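# Guide ring along buzz wire to green end

## Task

Slide the ring along the wire until it reaches the green section at the wire's far end and is hanging there on its own. Nothing at all, the ring included, may touch the thin part of the wire at any moment, or the attempt fails immediately. When finished, open the gripper and pull the arm away; the ring must stay in place without the robot holding it.

## Robot and tools

Robot: a single seven-joint xArm7 with a parallel two-finger gripper, mounted on a base that may sit slightly tilted on the table. There is only one arm, so every motion argument is one row for that arm. The only camera is cam_wrist (896x504), fixed to the hand; its calibration (intrinsics, distortion, world-to-camera transform) is given before the first action and may be slightly off.

Frame: the scene frame has its origin on the table surface right under the arm base, +z upward, +y to the left when facing along +x. All positions are in metres, orientations are unit quaternions written w first (qw, qx, qy, qz), both in this frame. On the gripper itself, the fingers point along its own +z and open/close along its own y. The reported end_effector_position is the point between the pads of closed fingers, roughly 2 cm short of the fingertips; closing pushes the tips about 10 mm further along gripper +z. At long reach the printed position can be a little wrong.

A row is always 8 plain numbers: x, y, z, qw, qx, qy, qz, opening. x, y, z and the quaternion are an absolute pose target for the gripper in the scene frame, not an offset. opening is a unitless value from -1 (closed) to +1 (fully open, 0.084 m). A target lying more than 0.6 m from the last reported position along any gripper axis is refused and nothing moves. If you want the orientation held, repeat its quaternion in every row rather than copying back the possibly drifted reported one.

Tools:
- execute_actions(actions, pictures): actions is a list holding zero or one item. Empty list = just read the current state. An action item is {"rows": [...], "steps": n} with 1 to 15 rows and n at most 15 (default 15); each step lasts 1/30 s and uses the next row, the final row repeating if rows run out. A wait item is {"steps": n} with n up to 300, counted from the previous result, so your thinking time eats into it. pictures (true/false) chooses whether camera images come back; by default they do.
- move(target, speed): target is one 8-number row as above (absolute pose plus opening). The gripper follows a straight path toward it, lasting 0.5 to 10 s; if longer it halts after 10 s before arriving. speed is top path speed in m/s, 0.002 to 0.5, default 0.25; rotation is capped at twice that in rad/s. The opening is applied at the start. The path ignores obstacles, and the real hand lags, may deviate and may exceed speed, particularly with a nearly straight arm. The result carries a move: line with the ending (done = settled near target; otherwise off_target, moving, held, fault, etc.), any limits that acted (paced = pose was clipped; held = some steps blocked, after which the arm may lunge faster than speed), and the remaining distance to target.
- wait(seconds): 0 to 10 s of letting the simulation run with no new command.
- zoom_image(camera, region): enlarged view of part of the latest cam_wrist image; region is [x0, y0, x1, y1] in image pixels from the top-left, no larger than 504x504.
- show_instructions(): shows the reference pages for the scene; moves nothing.
- read_manual(section): licence texts for the URDF only.
Answering without any tool call also ends things.

Control behaviour: each step, the commanded pose is limited to at most 70 mm and 16 degrees away from the measured pose, and damped inverse kinematics drives the joints toward it, favouring position over orientation. After an action the arm only continues to that last clipped pose, so read the resulting pose and send the remainder next. Joint targets move at most 3.14 rad/s. The elbow cannot fully straighten. Joint ranges (rad): waist and both rolls plus wrist roll ±6.283, shoulder -2.059 to 2.094, elbow -0.192 to 3.927, wrist pitch -1.693 to 3.142.

Result lines: the state line gives gripper position, quaternion, linear and angular velocity; grip_measured is the real finger opening on the same -1..1 scale; Joint positions and joint torques (in URDF order; torques have offsets and noise and are nonzero in free air). "pose unreachable" means the clearance check (which treats any post or block under the base as arm) altered or blocked a command; HELD flags each step where that happened. "Hand target" shows where the controller is currently heading. MOTOR HOT appears from 65 °C; at 80 °C an OVER-TEMPERATURE FAULT brakes the arm until it cools. A TORQUE FAULT happens when contact torque hits a joint's load limit (N m: waist 46, shoulder 46, upper arm roll 27.6, elbow 27.6, forearm roll 27.6, wrist pitch 18.4, wrist roll 18.4; carried weight counts): the arm backs that joint off, pauses 10 s and drops the rest of the call.

Gripping: to hold something, command an opening well under grip_measured; a bigger gap means a firmer squeeze, up to about 24 N per pad. Closing fast can hit harder. Returning the measured value still presses lightly.

Cautions: the thin wire must never be touched by the ring, fingers or arm, so move slowly and check alignment with zoomed wrist images. Faster moves and targets set deeper past a contact hit harder. Avoid dropping the ring, slamming, shoving hard, or letting anything leave the table; a loose object may occasionally get nudged by an outside push. Any arm stop, fault or overheating is costly, and holding a load heats motors even while you think.

Each tool is called after ">>>" as name([rows], argument=value, ...), one row to a line, values as JSON.

Reference images:

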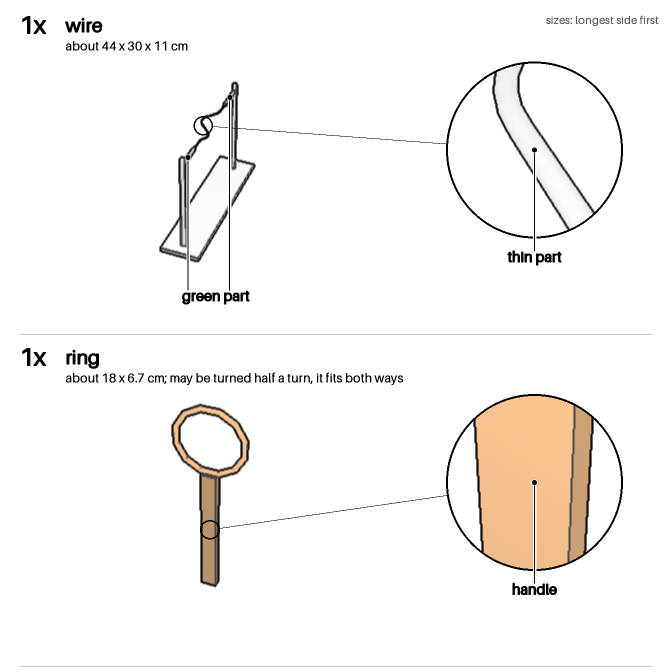

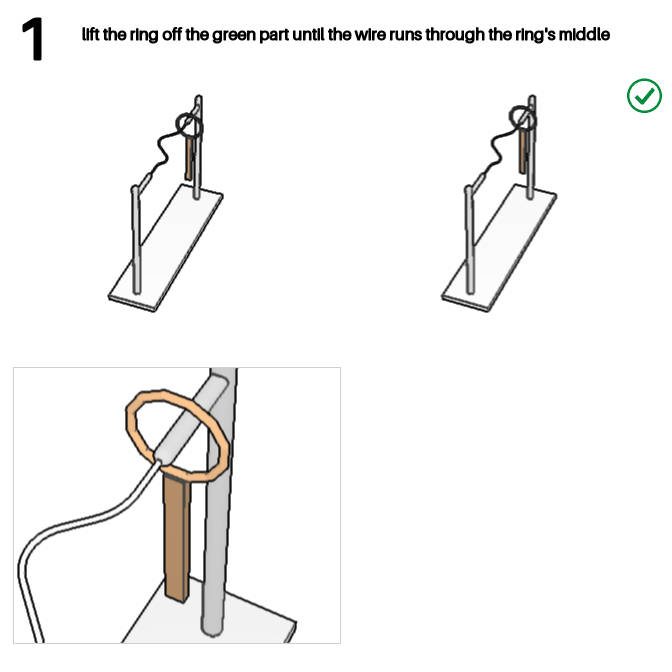

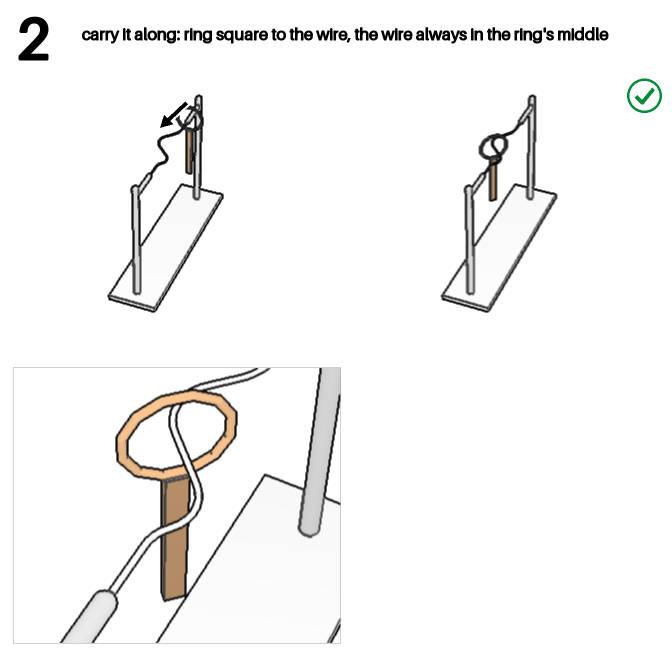

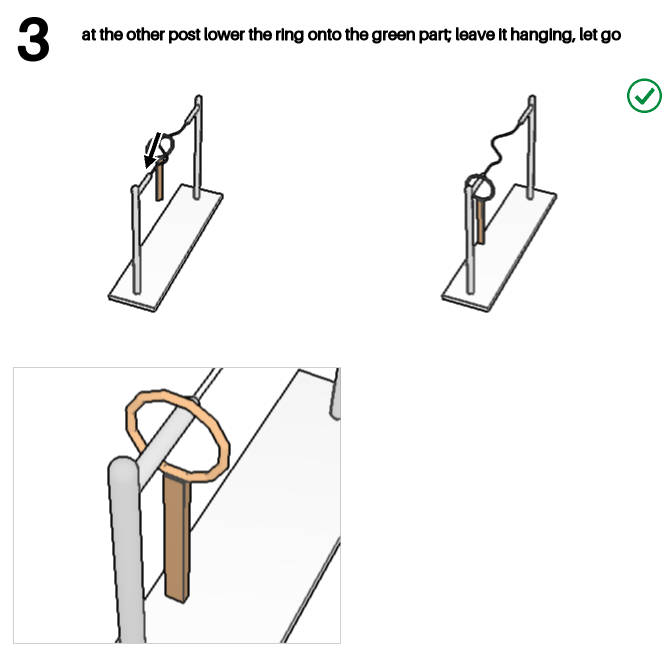

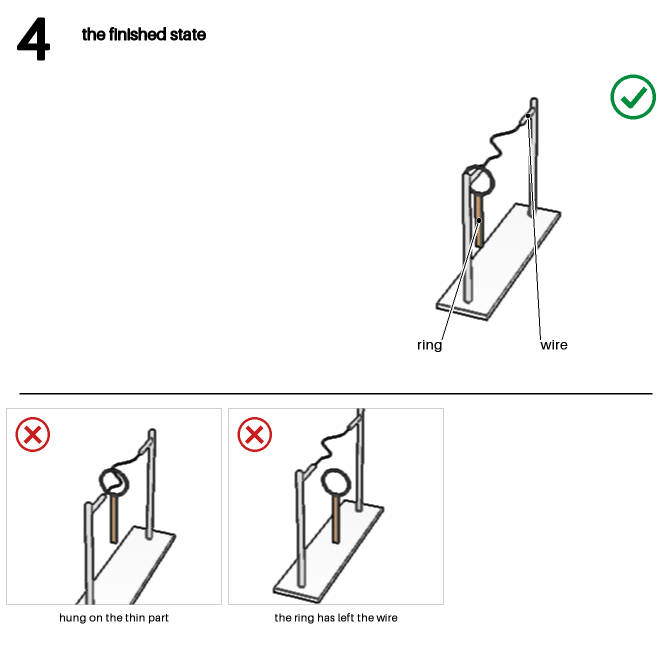

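## Session

>>> execute_actions(actions=[])

Scene clock: 0.00 s of 4600.00 s.
end_effector_position=(+0.6483, -0.2432, +0.3879) grip_measured=+1.00 end_effector_quat_wxyz=(+0.188, +0.824, +0.533, +0.043) end_effector_velocity=(-0.000, +0.000, -0.001) end_effector_angular_velocity=(+0.000, +0.001, +0.002)
Joint positions: [-0.417  0.522  0.126  1.867 -0.281  1.03  -1.338  0.084]
Joint velocities: [-0.     0.    -0.    -0.001  0.001  0.    -0.002 -0.   ]
Joint torques (N m, as the arm reports them, + toward a larger angle): no reading
Motor temperatures (°C, as the motors report them): [34 28 30 29 29 30 27]
Hand target: +0.648, -0.243, +0.388; +0.188, +0.824, +0.533, +0.043

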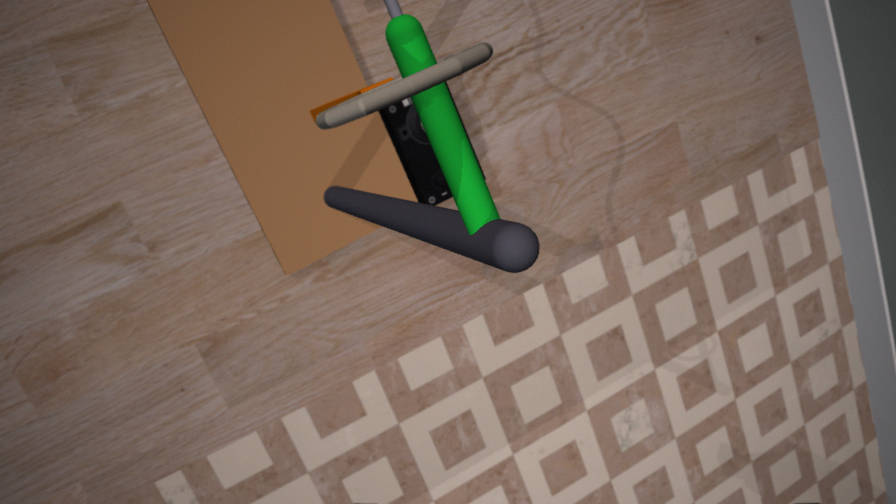

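>>> move(target=[0.54,-0.05,0.48,0,0.976,0,0.216,1])

Scene clock: 7.80 s of 4600.00 s.
end_effector_position=(+0.5399, -0.0501, +0.4791) grip_measured=+1.00 end_effector_quat_wxyz=(+0.001, +0.977, +0.001, +0.215) end_effector_velocity=(-0.000, +0.002, +0.002) end_effector_angular_velocity=(+0.001, -0.006, -0.006)
Joint positions: [-0.321 -0.093  0.181  1.293  0.076  0.968 -0.146  0.084]
Joint velocities: [ 0.002 -0.006  0.002 -0.005 -0.001 -0.005  0.011  0.   ]
Joint torques (N m, as the arm reports them, + toward a larger angle): [ -0.25 -25.62  -1.17  21.24   1.17  -1.7    0.85]
Motor temperatures (°C, as the motors report them): [34 28 30 29 29 30 27]
Hand target: +0.540, -0.050, +0.479; +0.001, +0.976, +0.001, +0.216
Off the commanded pose: 0.001 m, 0 deg.
After step 90, 1.83 s passed at rest.
move: done
camera_calibration (this result's frames):
cam_wrist: T_world_to_cam=[[0.0134869, -0.999207, 0.0374635, -0.0510346], [-0.909021, -0.02786, -0.415818, 0.752202], [0.416532, -0.028447, -0.908676, 0.33763], [0, 0, 0, 1]] pos_world=[0.543821, -0.0204332, 0.621488]

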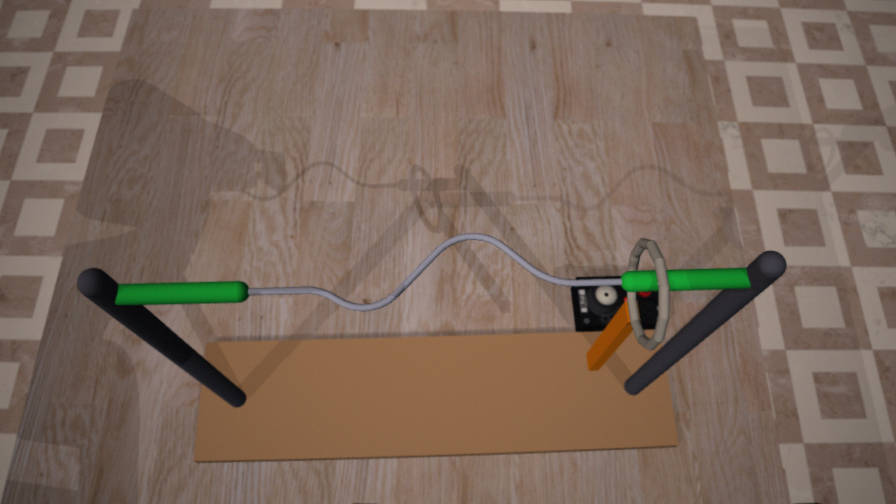

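>>> move(target=[0.49,-0.05,0.22,0,0.743,0,0.669,1])

Scene clock: 13.97 s of 4600.00 s.
end_effector_position=(+0.4913, -0.0502, +0.2210) grip_measured=+1.00 end_effector_quat_wxyz=(-0.001, +0.747, -0.001, +0.665) end_effector_velocity=(+0.000, +0.000, -0.001) end_effector_angular_velocity=(-0.002, -0.025, +0.005)
Joint positions: [-0.232  0.822  0.012  0.565 -0.199 -1.691 -0.055  0.084]
Joint velocities: [-0.248  0.031  0.241  0.012 -0.065 -0.003 -0.196  0.   ]
Joint torques (N m, as the arm reports them, + toward a larger angle): [  0.01 -30.44  -1.42   3.21   0.68  -1.57   0.81]
Motor temperatures (°C, as the motors report them): [34 28 30 30 29 30 27]
Hand target: +0.491, -0.050, +0.221; -0.001, +0.745, -0.001, +0.667
Off the commanded pose: 0.002 m, 1 deg.
joint sent to its limit — the command would take joint 6 (wrist pitch) past its lower limit, so that joint was sent only as far as its limit.
After step 90, 0.37 s passed at rest.
move: done; limits=paced
camera_calibration (this result's frames):
cam_wrist: T_world_to_cam=[[-0.0242178, -0.999376, 0.0257203, -0.0197186], [-0.119926, -0.0226379, -0.992525, 0.340701], [0.992487, -0.0271213, -0.119303, -0.333925], [0, 0, 0, 1]] pos_world=[0.371798, -0.02105, 0.298823]

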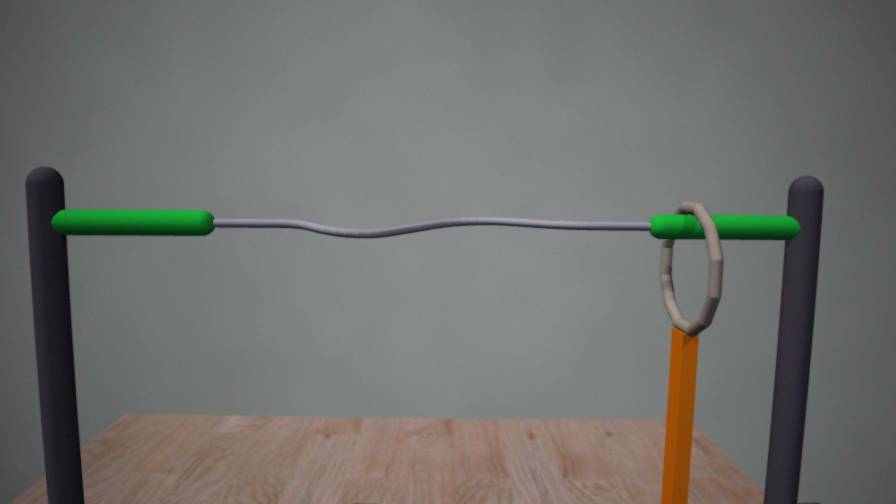

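>>> move(target=[0.62,-0.149,0.16,0,0.707,0,0.707,0], speed=0.15)

Scene clock: 24.63 s of 4600.00 s.
end_effector_position=(+0.6200, -0.1494, +0.1605) grip_measured=-0.01 end_effector_quat_wxyz=(+0.000, +0.707, -0.000, +0.707) end_effector_velocity=(+0.002, -0.002, -0.001) end_effector_angular_velocity=(-0.001, -0.002, +0.000)
Joint positions: [-0.383  1.215 -0.035  1.3   -0.373 -1.49   0.062  0.044]
Joint velocities: [-0.002  0.007 -0.001  0.012 -0.002  0.003  0.002 -0.   ]
Joint torques (N m, as the arm reports them, + toward a larger angle): [ -0.07 -42.54  -1.45   9.08   1.07  -1.44   0.79]
Motor temperatures (°C, as the motors report them): [34 28 30 29 29 30 27]
Hand target: +0.620, -0.150, +0.160; +0.000, +0.707, -0.000, +0.707
Off the commanded pose: 0.001 m, 0 deg.
After step 90, 5.97 s passed at rest.
move: done
camera_calibration (this result's frames):
cam_wrist: T_world_to_cam=[[-0.0281582, -0.999258, 0.0262617, -0.111877], [-0.0050278, -0.0261302, -0.999646, 0.22327], [0.999591, -0.0282802, -0.00428829, -0.494654], [0, 0, 0, 1]] pos_world=[0.492424, -0.119949, 0.224007]

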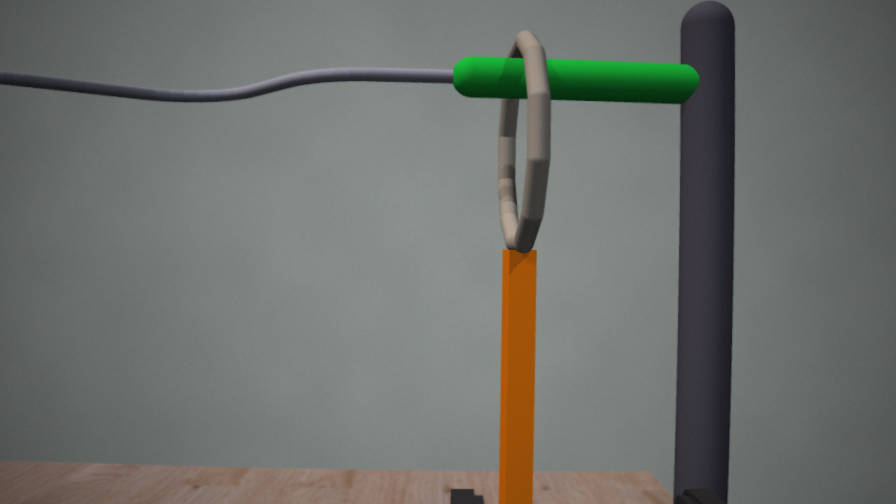

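>>> move(target=[0.69,-0.149,0.165,0,0.707,0,0.707,0], speed=0.08)

Scene clock: 27.23 s of 4600.00 s.
end_effector_position=(+0.6898, -0.1494, +0.1650) grip_measured=-0.01 end_effector_quat_wxyz=(+0.000, +0.707, -0.000, +0.707) end_effector_velocity=(+0.002, +0.000, +0.001) end_effector_angular_velocity=(-0.002, -0.002, +0.001)
Joint positions: [-0.362  1.293 -0.006  1.573 -0.354 -1.294  0.102  0.044]
Joint velocities: [ 0.     0.003  0.001  0.01  -0.001  0.005  0.     0.   ]
Joint torques (N m, as the arm reports them, + toward a larger angle): [ -0.08 -46.22  -0.53  12.16   1.22  -1.4    0.7 ]
Motor temperatures (°C, as the motors report them): [34 28 30 29 29 30 27]
Hand target: +0.690, -0.149, +0.165; +0.000, +0.707, -0.000, +0.707
Off the commanded pose: 0.000 m, 0 deg.
move: done
camera_calibration (this result's frames):
cam_wrist: T_world_to_cam=[[-0.0273959, -0.999275, 0.0264434, -0.11051], [-0.00563279, -0.0262986, -0.999638, 0.228515], [0.999609, -0.0275349, -0.00490823, -0.564137], [0, 0, 0, 1]] pos_world=[0.562176, -0.119953, 0.228586]

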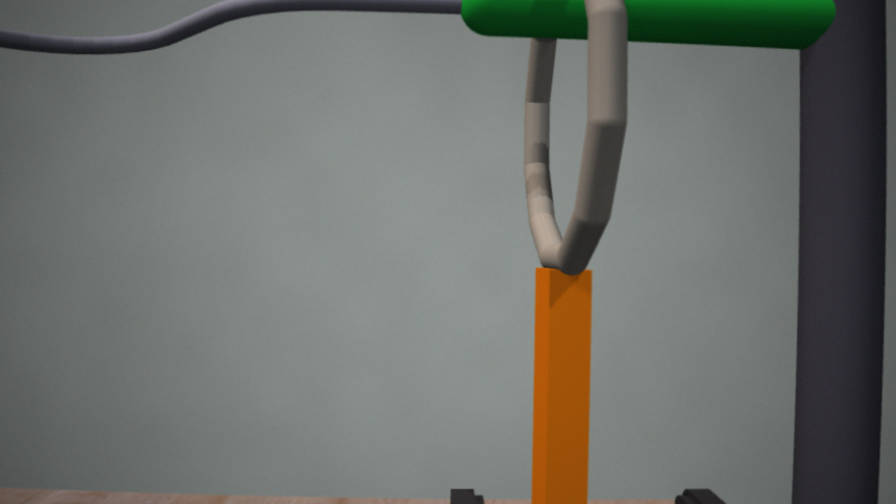

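>>> move(target=[0.69,-0.147,0.165,0,0.707,0,0.707,-0.55], speed=0.05)

>>> move(target=[0.69,-0.147,0.165,0,0.707,0,0.707,-1])

>>> move(target=[0.69,-0.147,0.185,0,0.707,0,0.707,-1], speed=0.04)

Scene clock: 30.93 s of 4600.00 s.
end_effector_position=(+0.6900, -0.1470, +0.1650) grip_measured=-0.57 end_effector_quat_wxyz=(-0.000, +0.707, +0.000, +0.707) end_effector_velocity=(-0.000, -0.001, -0.001) end_effector_angular_velocity=(-0.002, +0.001, -0.001)
Joint positions: [-0.359  1.293 -0.004  1.571 -0.35  -1.295  0.099  0.019]
Joint velocities: [-0.     0.    -0.001 -0.001  0.001 -0.    -0.002  0.   ]
Joint torques (N m, as the arm reports them, + toward a larger angle): [ -0.12 -46.36  -0.6   11.97   1.24  -1.25   0.63]
Motor temperatures (°C, as the motors report them): [34 28 30 29 29 30 27]
Hand target: +0.690, -0.147, +0.165; -0.000, +0.707, +0.000, +0.707
Off the commanded pose: 0.000 m, 0 deg.
move: done
camera_calibration (this result's frames):
cam_wrist: T_world_to_cam=[[-0.0269614, -0.999288, 0.0264019, -0.108471], [-0.00530378, -0.0262682, -0.999641, 0.22831], [0.999622, -0.0270917, -0.00459177, -0.564323], [0, 0, 0, 1]] pos_world=[0.562396, -0.117685, 0.2285]

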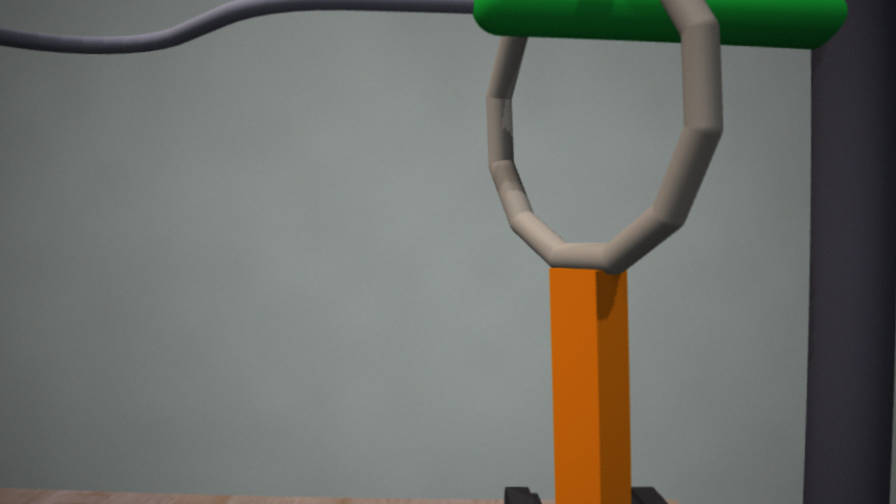

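Scene clock: 31.63 s of 4600.00 s.
end_effector_position=(+0.6900, -0.1470, +0.1650) grip_measured=-0.82 end_effector_quat_wxyz=(+0.000, +0.707, -0.000, +0.707) end_effector_velocity=(-0.000, -0.000, -0.000) end_effector_angular_velocity=(-0.000, +0.001, -0.000)
Joint positions: [-0.359  1.293 -0.004  1.571 -0.35  -1.295  0.099  0.008]
Joint velocities: [ 0.     0.    -0.     0.    -0.     0.001 -0.    -0.   ]
Joint torques (N m, as the arm reports them, + toward a larger angle): [  0.11 -46.47  -0.5   12.2    1.37  -1.38   0.76]
Motor temperatures (°C, as the motors report them): [34 28 30 29 29 30 27]
Hand target: +0.690, -0.147, +0.165; -0.000, +0.707, -0.000, +0.707
Off the commanded pose: 0.000 m, 0 deg.
move: done
camera_calibration (this result's frames):
cam_wrist: T_world_to_cam=[[-0.027032, -0.999286, 0.0264066, -0.108425], [-0.00531338, -0.0262723, -0.999641, 0.228309], [0.99962, -0.0271626, -0.00459939, -0.56432], [0, 0, 0, 1]] pos_world=[0.562388, -0.117678, 0.228494]

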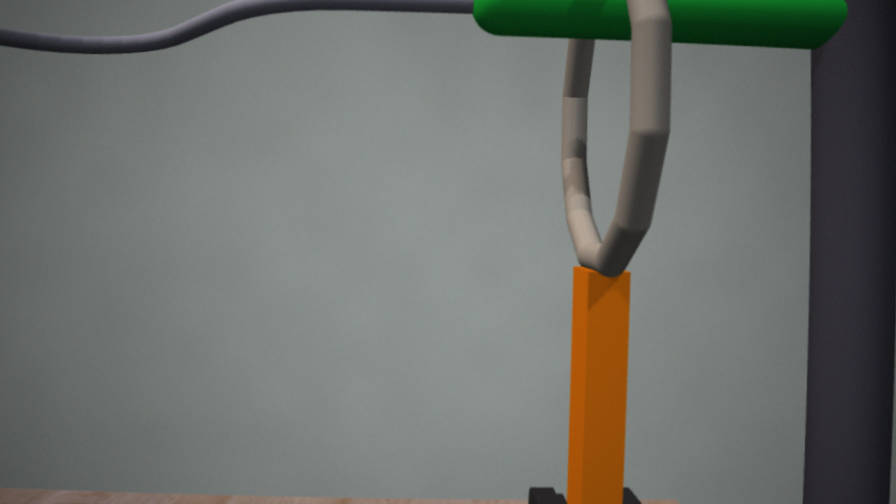

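Scene clock: 32.47 s of 4600.00 s.
end_effector_position=(+0.6899, -0.1469, +0.1847) grip_measured=-0.82 end_effector_quat_wxyz=(-0.000, +0.707, +0.000, +0.707) end_effector_velocity=(-0.000, -0.001, -0.000) end_effector_angular_velocity=(-0.001, +0.004, -0.002)
Joint positions: [-0.357  1.231 -0.006  1.518 -0.351 -1.287  0.104  0.008]
Joint velocities: [ 0.    -0.004 -0.001 -0.005  0.002  0.002 -0.001  0.   ]
Joint torques (N m, as the arm reports them, + toward a larger angle): [ -0.29 -46.69  -0.53  12.54   1.05  -1.55   0.84]
Motor temperatures (°C, as the motors report them): [34 28 30 29 29 30 27]
Hand target: +0.690, -0.147, +0.185; -0.000, +0.707, +0.000, +0.707
Off the commanded pose: 0.000 m, 0 deg.
move: done
camera_calibration (this result's frames):
cam_wrist: T_world_to_cam=[[-0.0267821, -0.999293, 0.0264005, -0.108992], [-0.00551559, -0.0262618, -0.99964, 0.248151], [0.999626, -0.0269181, -0.00480834, -0.564076], [0, 0, 0, 1]] pos_world=[0.562314, -0.117582, 0.248226]

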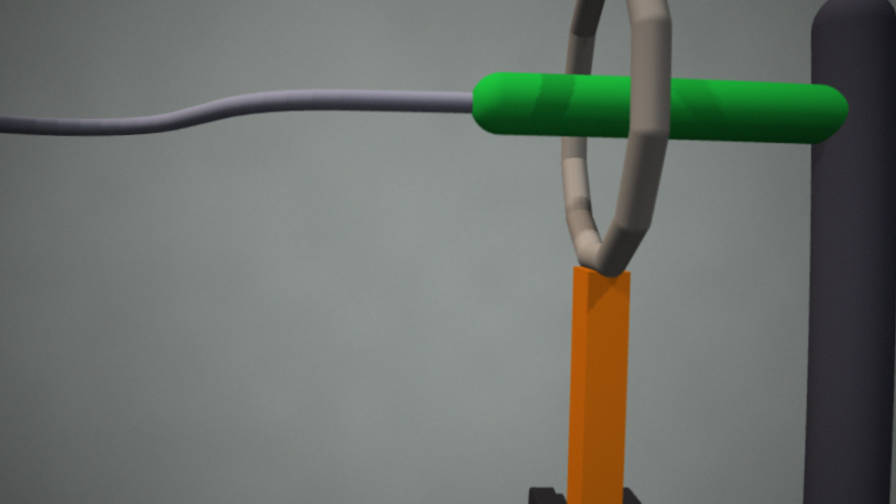

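>>> move(target=[0.689,-0.09,0.185,0,0.707,0,0.707,-1], speed=0.05)

>>> move(target=[0.711,-0.042,0.185,0,0.707,0,0.707,-1], speed=0.05)

Scene clock: 36.20 s of 4600.00 s.
end_effector_position=(+0.6890, -0.0903, +0.1850) grip_measured=-0.82 end_effector_quat_wxyz=(+0.000, +0.707, +0.000, +0.707) end_effector_velocity=(-0.001, -0.001, -0.000) end_effector_angular_velocity=(-0.004, +0.001, -0.004)
Joint positions: [-0.267  1.202  0.042  1.436 -0.236 -1.319  0.017  0.008]
Joint velocities: [ 0.001 -0.001 -0.001 -0.003  0.006 -0.001 -0.005  0.   ]
Joint torques (N m, as the arm reports them, + toward a larger angle): [ -0.06 -45.24   0.16  12.2    0.84  -1.31   0.83]
Motor temperatures (°C, as the motors report them): [34 28 30 29 29 30 27]
Hand target: +0.689, -0.090, +0.185; -0.000, +0.707, +0.000, +0.707
Off the commanded pose: 0.000 m, 0 deg.
move: done
camera_calibration (this result's frames):
cam_wrist: T_world_to_cam=[[-0.0269537, -0.999287, 0.0264559, -0.0523376], [-0.00548289, -0.0263174, -0.999639, 0.249867], [0.999622, -0.027089, -0.00476963, -0.561703], [0, 0, 0, 1]] pos_world=[0.56145, -0.0609404, 0.248483]

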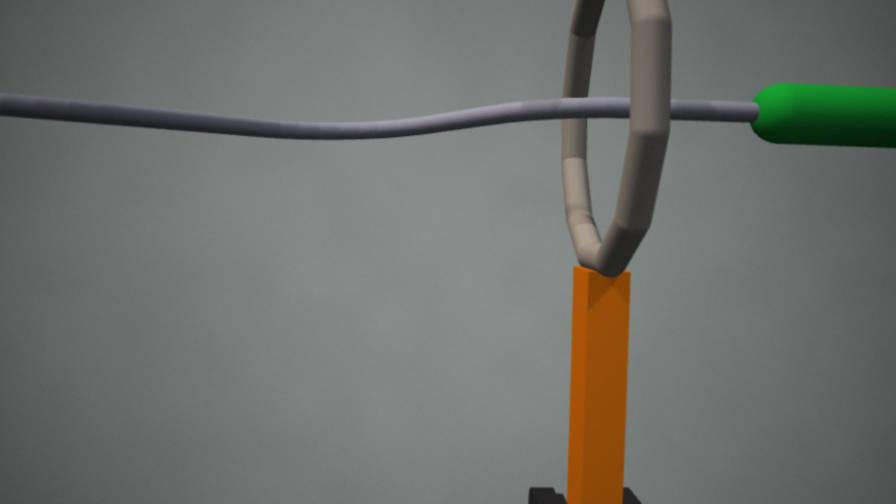

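Scene clock: 37.60 s of 4600.00 s.
end_effector_position=(+0.7109, -0.0424, +0.1850) grip_measured=-0.82 end_effector_quat_wxyz=(+0.000, +0.707, -0.000, +0.707) end_effector_velocity=(+0.001, -0.001, -0.000) end_effector_angular_velocity=(-0.002, +0.001, -0.004)
Joint positions: [-0.185  1.228  0.09   1.5   -0.136 -1.274 -0.047  0.008]
Joint velocities: [ 0.001  0.002 -0.     0.004  0.004  0.003 -0.002 -0.   ]
Joint torques (N m, as the arm reports them, + toward a larger angle): [ -0.09 -46.34   0.59  12.42   0.79  -1.52   0.8 ]
Motor temperatures (°C, as the motors report them): [34 28 30 29 29 30 27]
Hand target: +0.711, -0.042, +0.185; -0.000, +0.707, -0.000, +0.707
Off the commanded pose: 0.000 m, 0 deg.
move: done
camera_calibration (this result's frames):
cam_wrist: T_world_to_cam=[[-0.0271534, -0.999281, 0.0264533, -0.00376652], [-0.00553418, -0.0263124, -0.999638, 0.251328], [0.999616, -0.02729, -0.00481573, -0.582279], [0, 0, 0, 1]] pos_world=[0.583344, -0.0130411, 0.248533]

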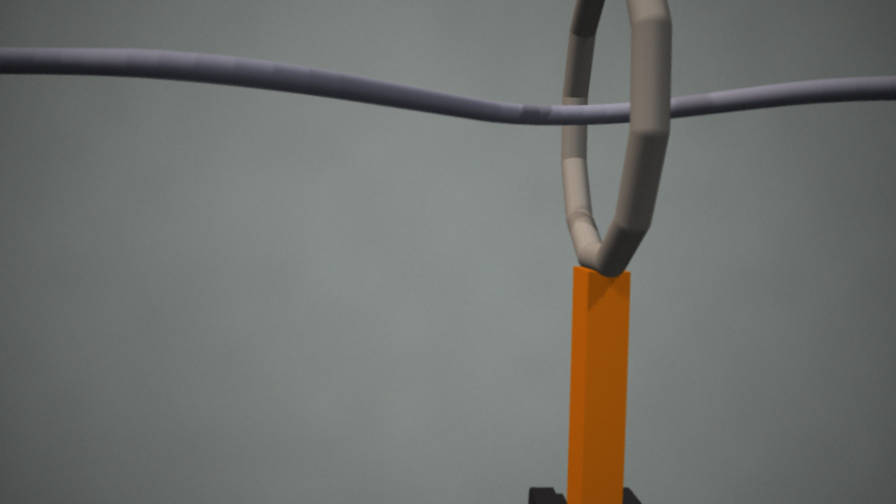

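Peak is about 1 cm ahead, as expected.

>>> move(target=[0.711,-0.024,0.184,0,0.707,0,0.707,-1], speed=0.04)

>>> move(target=[0.678,0.012,0.182,0,0.707,0,0.707,-1], speed=0.04)

>>> move(target=[0.676,0.04,0.182,0,0.707,0,0.707,-1], speed=0.04)

>>> move(target=[0.678,0.115,0.184,0,0.707,0,0.707,-1], speed=0.05)

Scene clock: 40.87 s of 4600.00 s.
end_effector_position=(+0.7110, -0.0243, +0.1840) grip_measured=-0.82 end_effector_quat_wxyz=(+0.000, +0.707, -0.000, +0.707) end_effector_velocity=(+0.000, -0.001, +0.000) end_effector_angular_velocity=(-0.003, -0.001, -0.003)
Joint positions: [-0.156  1.23   0.106  1.497 -0.099 -1.279 -0.072  0.008]
Joint velocities: [ 0.    -0.001 -0.001 -0.     0.003 -0.001 -0.002 -0.   ]
Joint torques (N m, as the arm reports them, + toward a larger angle): [ -0.17 -46.45   0.97  12.53   0.74  -1.56   0.71]
Motor temperatures (°C, as the motors report them): [34 28 30 29 29 30 27]
Hand target: +0.711, -0.024, +0.184; -0.000, +0.707, -0.000, +0.707
Off the commanded pose: 0.000 m, 0 deg.
move: done
camera_calibration (this result's frames):
cam_wrist: T_world_to_cam=[[-0.0270999, -0.999281, 0.0265123, 0.0143327], [-0.00534932, -0.0263767, -0.999638, 0.250675], [0.999618, -0.0272319, -0.00463067, -0.581911], [0, 0, 0, 1]] pos_world=[0.583418, 0.00508789, 0.24751]

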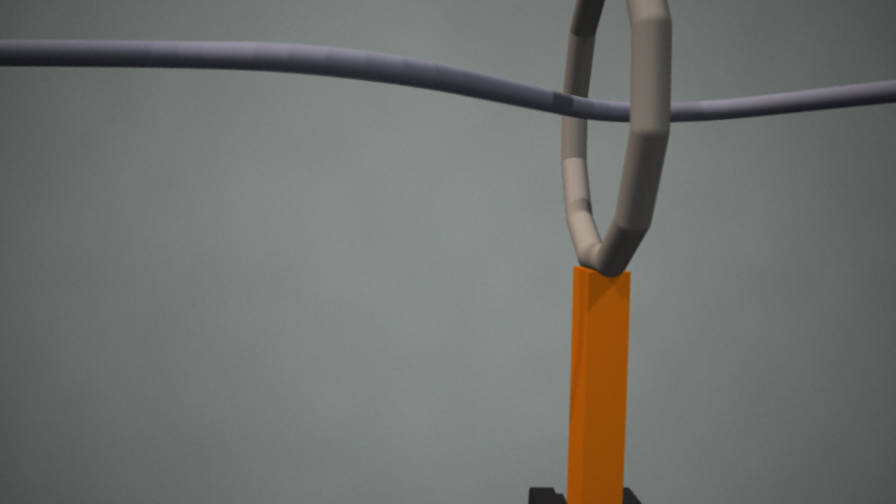

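Scene clock: 42.43 s of 4600.00 s.
end_effector_position=(+0.6782, +0.0119, +0.1820) grip_measured=-0.82 end_effector_quat_wxyz=(-0.000, +0.707, +0.000, +0.707) end_effector_velocity=(-0.001, -0.000, +0.000) end_effector_angular_velocity=(-0.000, -0.001, -0.002)
Joint positions: [-0.105  1.189  0.14   1.357 -0.028 -1.381 -0.124  0.008]
Joint velocities: [ 0.    -0.001 -0.    -0.004  0.002 -0.004 -0.     0.   ]
Joint torques (N m, as the arm reports them, + toward a larger angle): [ -0.26 -44.04   1.26  10.96   0.67  -1.48   0.74]
Motor temperatures (°C, as the motors report them): [34 28 30 29 29 30 27]
Hand target: +0.678, +0.012, +0.182; -0.000, +0.707, +0.000, +0.707
Off the commanded pose: 0.000 m, 0 deg.
move: done
camera_calibration (this result's frames):
cam_wrist: T_world_to_cam=[[-0.0268969, -0.999288, 0.0264537, 0.0495545], [-0.00529477, -0.0263205, -0.99964, 0.249384], [0.999624, -0.0270273, -0.00458306, -0.548115], [0, 0, 0, 1]] pos_world=[0.550562, 0.0412691, 0.245471]

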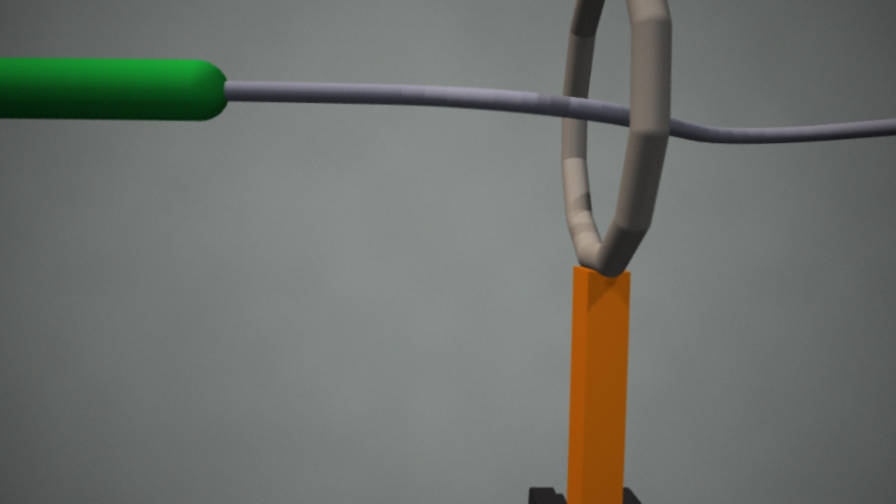

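Scene clock: 43.47 s of 4600.00 s.
end_effector_position=(+0.6760, +0.0397, +0.1820) grip_measured=-0.82 end_effector_quat_wxyz=(+0.000, +0.707, -0.000, +0.707) end_effector_velocity=(+0.000, -0.000, +0.000) end_effector_angular_velocity=(-0.002, -0.001, -0.002)
Joint positions: [-0.06   1.192  0.168  1.357  0.028 -1.39  -0.16   0.008]
Joint velocities: [ 0.001  0.    -0.     0.001  0.003 -0.001 -0.002  0.   ]
Joint torques (N m, as the arm reports them, + toward a larger angle): [ -0.19 -43.97   1.67  10.9    0.61  -1.38   0.7 ]
Motor temperatures (°C, as the motors report them): [34 28 30 29 29 30 27]
Hand target: +0.676, +0.040, +0.182; -0.000, +0.707, -0.000, +0.707
Off the commanded pose: 0.000 m, 0 deg.
move: done
camera_calibration (this result's frames):
cam_wrist: T_world_to_cam=[[-0.0271059, -0.999281, 0.0265117, 0.0773787], [-0.00537525, -0.0263753, -0.999638, 0.250182], [0.999618, -0.0272386, -0.00465646, -0.545215], [0, 0, 0, 1]] pos_world=[0.548449, 0.0690708, 0.245501]

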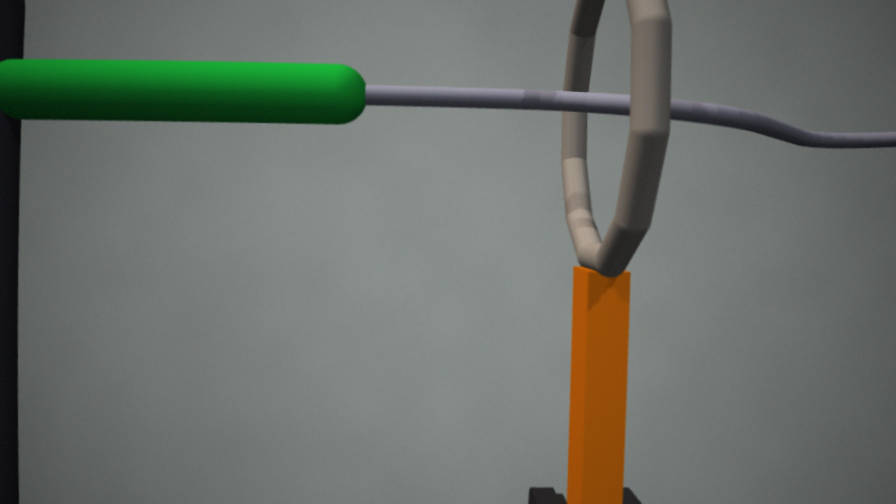

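Scene clock: 45.30 s of 4600.00 s.
end_effector_position=(+0.6781, +0.1146, +0.1840) grip_measured=-0.82 end_effector_quat_wxyz=(+0.000, +0.707, -0.000, +0.707) end_effector_velocity=(+0.001, -0.001, -0.001) end_effector_angular_velocity=(-0.005, +0.000, -0.004)
Joint positions: [ 0.065  1.22   0.241  1.432  0.175 -1.377 -0.26   0.008]
Joint velocities: [ 0.002  0.003 -0.     0.005  0.005  0.001 -0.006 -0.   ]
Joint torques (N m, as the arm reports them, + toward a larger angle): [ -0.09 -45.24   2.95  11.34   0.54  -1.32   0.64]
Motor temperatures (°C, as the motors report them): [34 28 30 29 29 30 27]
Hand target: +0.678, +0.115, +0.184; -0.000, +0.707, -0.000, +0.707
Off the commanded pose: 0.000 m, 0 deg.
move: done
camera_calibration (this result's frames):
cam_wrist: T_world_to_cam=[[-0.0270939, -0.999284, 0.0264228, 0.152245], [-0.00554748, -0.0262818, -0.999639, 0.254283], [0.999618, -0.0272307, -0.00483143, -0.545177], [0, 0, 0, 1]] pos_world=[0.550504, 0.143974, 0.247535]

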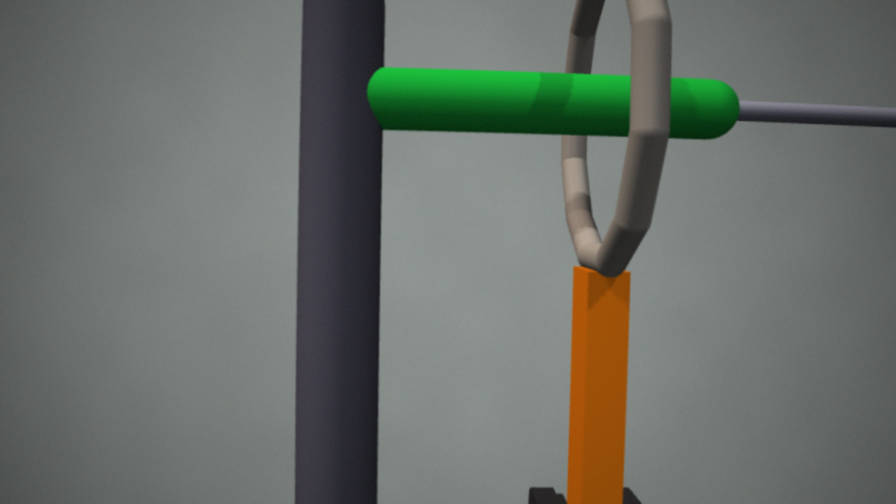

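>>> move(target=[0.678,0.12,0.1655,0,0.707,0,0.707,-1], speed=0.03)

>>> move(target=[0.678,0.12,0.1655,0,0.707,0,0.707,-0.35])

>>> move(target=[0.57,0.12,0.17,0,0.72,0,0.694,-0.35], speed=0.12)

Scene clock: 48.20 s of 4600.00 s.
end_effector_position=(+0.6781, +0.1199, +0.1657) grip_measured=-0.82 end_effector_quat_wxyz=(+0.000, +0.707, -0.000, +0.707) end_effector_velocity=(+0.001, +0.000, +0.000) end_effector_angular_velocity=(+0.001, -0.002, -0.001)
Joint positions: [ 0.081  1.28   0.238  1.487  0.176 -1.384 -0.261  0.008]
Joint velocities: [ 0.001  0.002 -0.     0.005  0.    -0.     0.001 -0.   ]
Joint torques (N m, as the arm reports them, + toward a larger angle): [ -0.5  -45.7    2.63  11.29   0.58  -1.4    0.5 ]
Motor temperatures (°C, as the motors report them): [34 28 30 29 29 30 27]
Hand target: +0.678, +0.120, +0.165; +0.000, +0.707, -0.000, +0.707
Off the commanded pose: 0.000 m, 0 deg.
move: done
camera_calibration (this result's frames):
cam_wrist: T_world_to_cam=[[-0.0271784, -0.999285, 0.0262902, 0.158103], [-0.00520547, -0.0261581, -0.999644, 0.23588], [0.999617, -0.0273056, -0.00449081, -0.545172], [0, 0, 0, 1]] pos_world=[0.550488, 0.149274, 0.229191]

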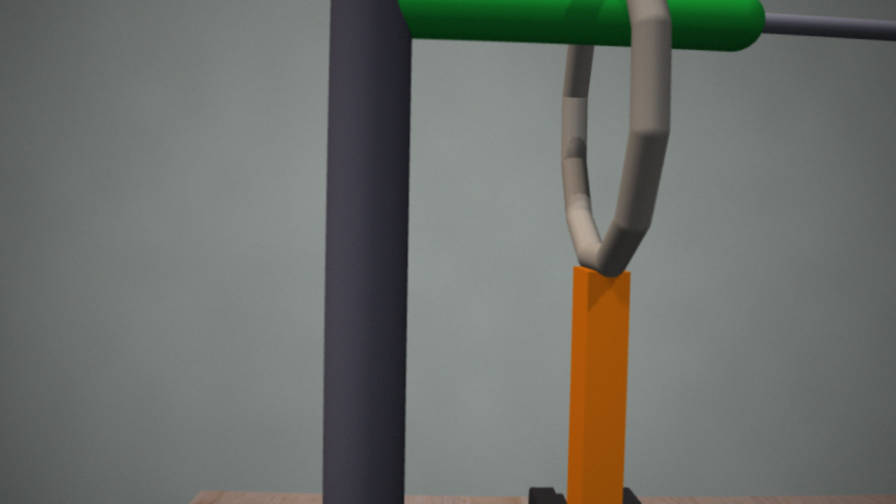

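Scene clock: 48.90 s of 4600.00 s.
end_effector_position=(+0.6780, +0.1200, +0.1655) grip_measured=-0.37 end_effector_quat_wxyz=(+0.000, +0.707, -0.000, +0.707) end_effector_velocity=(-0.000, -0.000, -0.000) end_effector_angular_velocity=(-0.001, +0.000, -0.000)
Joint positions: [ 0.081  1.28   0.238  1.487  0.176 -1.384 -0.261  0.028]
Joint velocities: [ 0.     0.001 -0.    -0.     0.    -0.001 -0.001  0.   ]
Joint torques (N m, as the arm reports them, + toward a larger angle): [ -0.23 -44.73   2.48  10.93   0.66  -1.32   0.78]
Motor temperatures (°C, as the motors report them): [34 28 30 29 29 30 27]
Hand target: +0.678, +0.120, +0.165; +0.000, +0.707, -0.000, +0.707
Off the commanded pose: 0.000 m, 0 deg.
move: done
camera_calibration (this result's frames):
cam_wrist: T_world_to_cam=[[-0.0269788, -0.999287, 0.0264035, 0.158046], [-0.00528082, -0.0262702, -0.999641, 0.235755], [0.999622, -0.0271086, -0.00456832, -0.545093], [0, 0, 0, 1]] pos_world=[0.550396, 0.14935, 0.229007]

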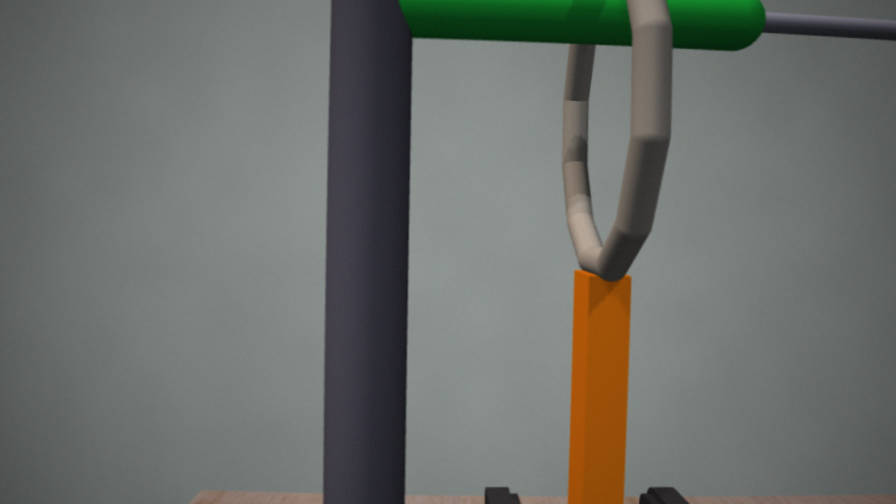

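Scene clock: 50.30 s of 4600.00 s.
end_effector_position=(+0.5701, +0.1203, +0.1699) grip_measured=-0.37 end_effector_quat_wxyz=(-0.000, +0.720, +0.000, +0.694) end_effector_velocity=(-0.002, +0.000, -0.000) end_effector_angular_velocity=(+0.000, +0.002, +0.000)
Joint positions: [ 0.071  1.142  0.281  1.05   0.219 -1.649 -0.231  0.028]
Joint velocities: [ 0.    -0.001  0.001 -0.006  0.001 -0.003  0.    -0.   ]
Joint torques (N m, as the arm reports them, + toward a larger angle): [ -0.43 -38.28   3.26   6.28   0.71  -1.33   0.59]
Motor temperatures (°C, as the motors report them): [34 28 30 29 29 30 27]
Hand target: +0.570, +0.120, +0.170; -0.000, +0.720, +0.000, +0.694
Off the commanded pose: 0.000 m, 0 deg.
move: done
camera_calibration (this result's frames):
cam_wrist: T_world_to_cam=[[-0.0257397, -0.999293, 0.0274215, 0.154418], [-0.0417064, -0.0263332, -0.998783, 0.260186], [0.998798, -0.026852, -0.0409991, -0.430613], [0, 0, 0, 1]] pos_world=[0.444922, 0.149598, 0.237981]

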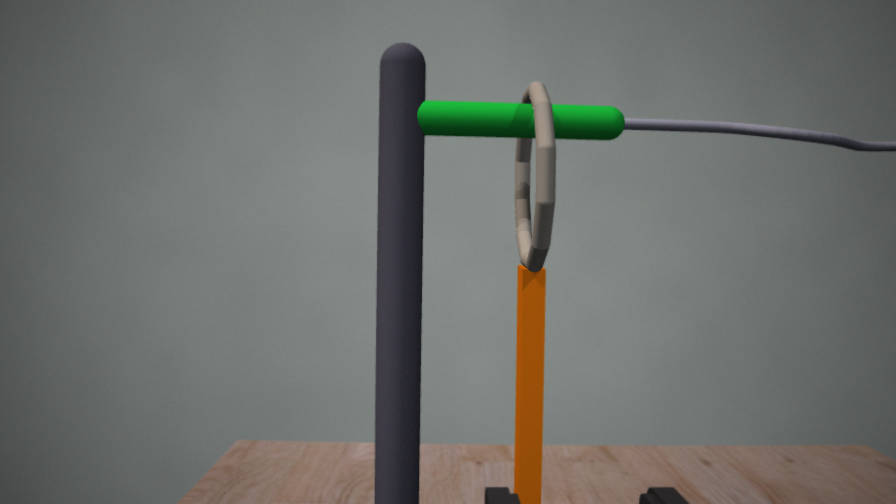

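>>> finished_scene(scene=1)

The scene is finished: the task was done.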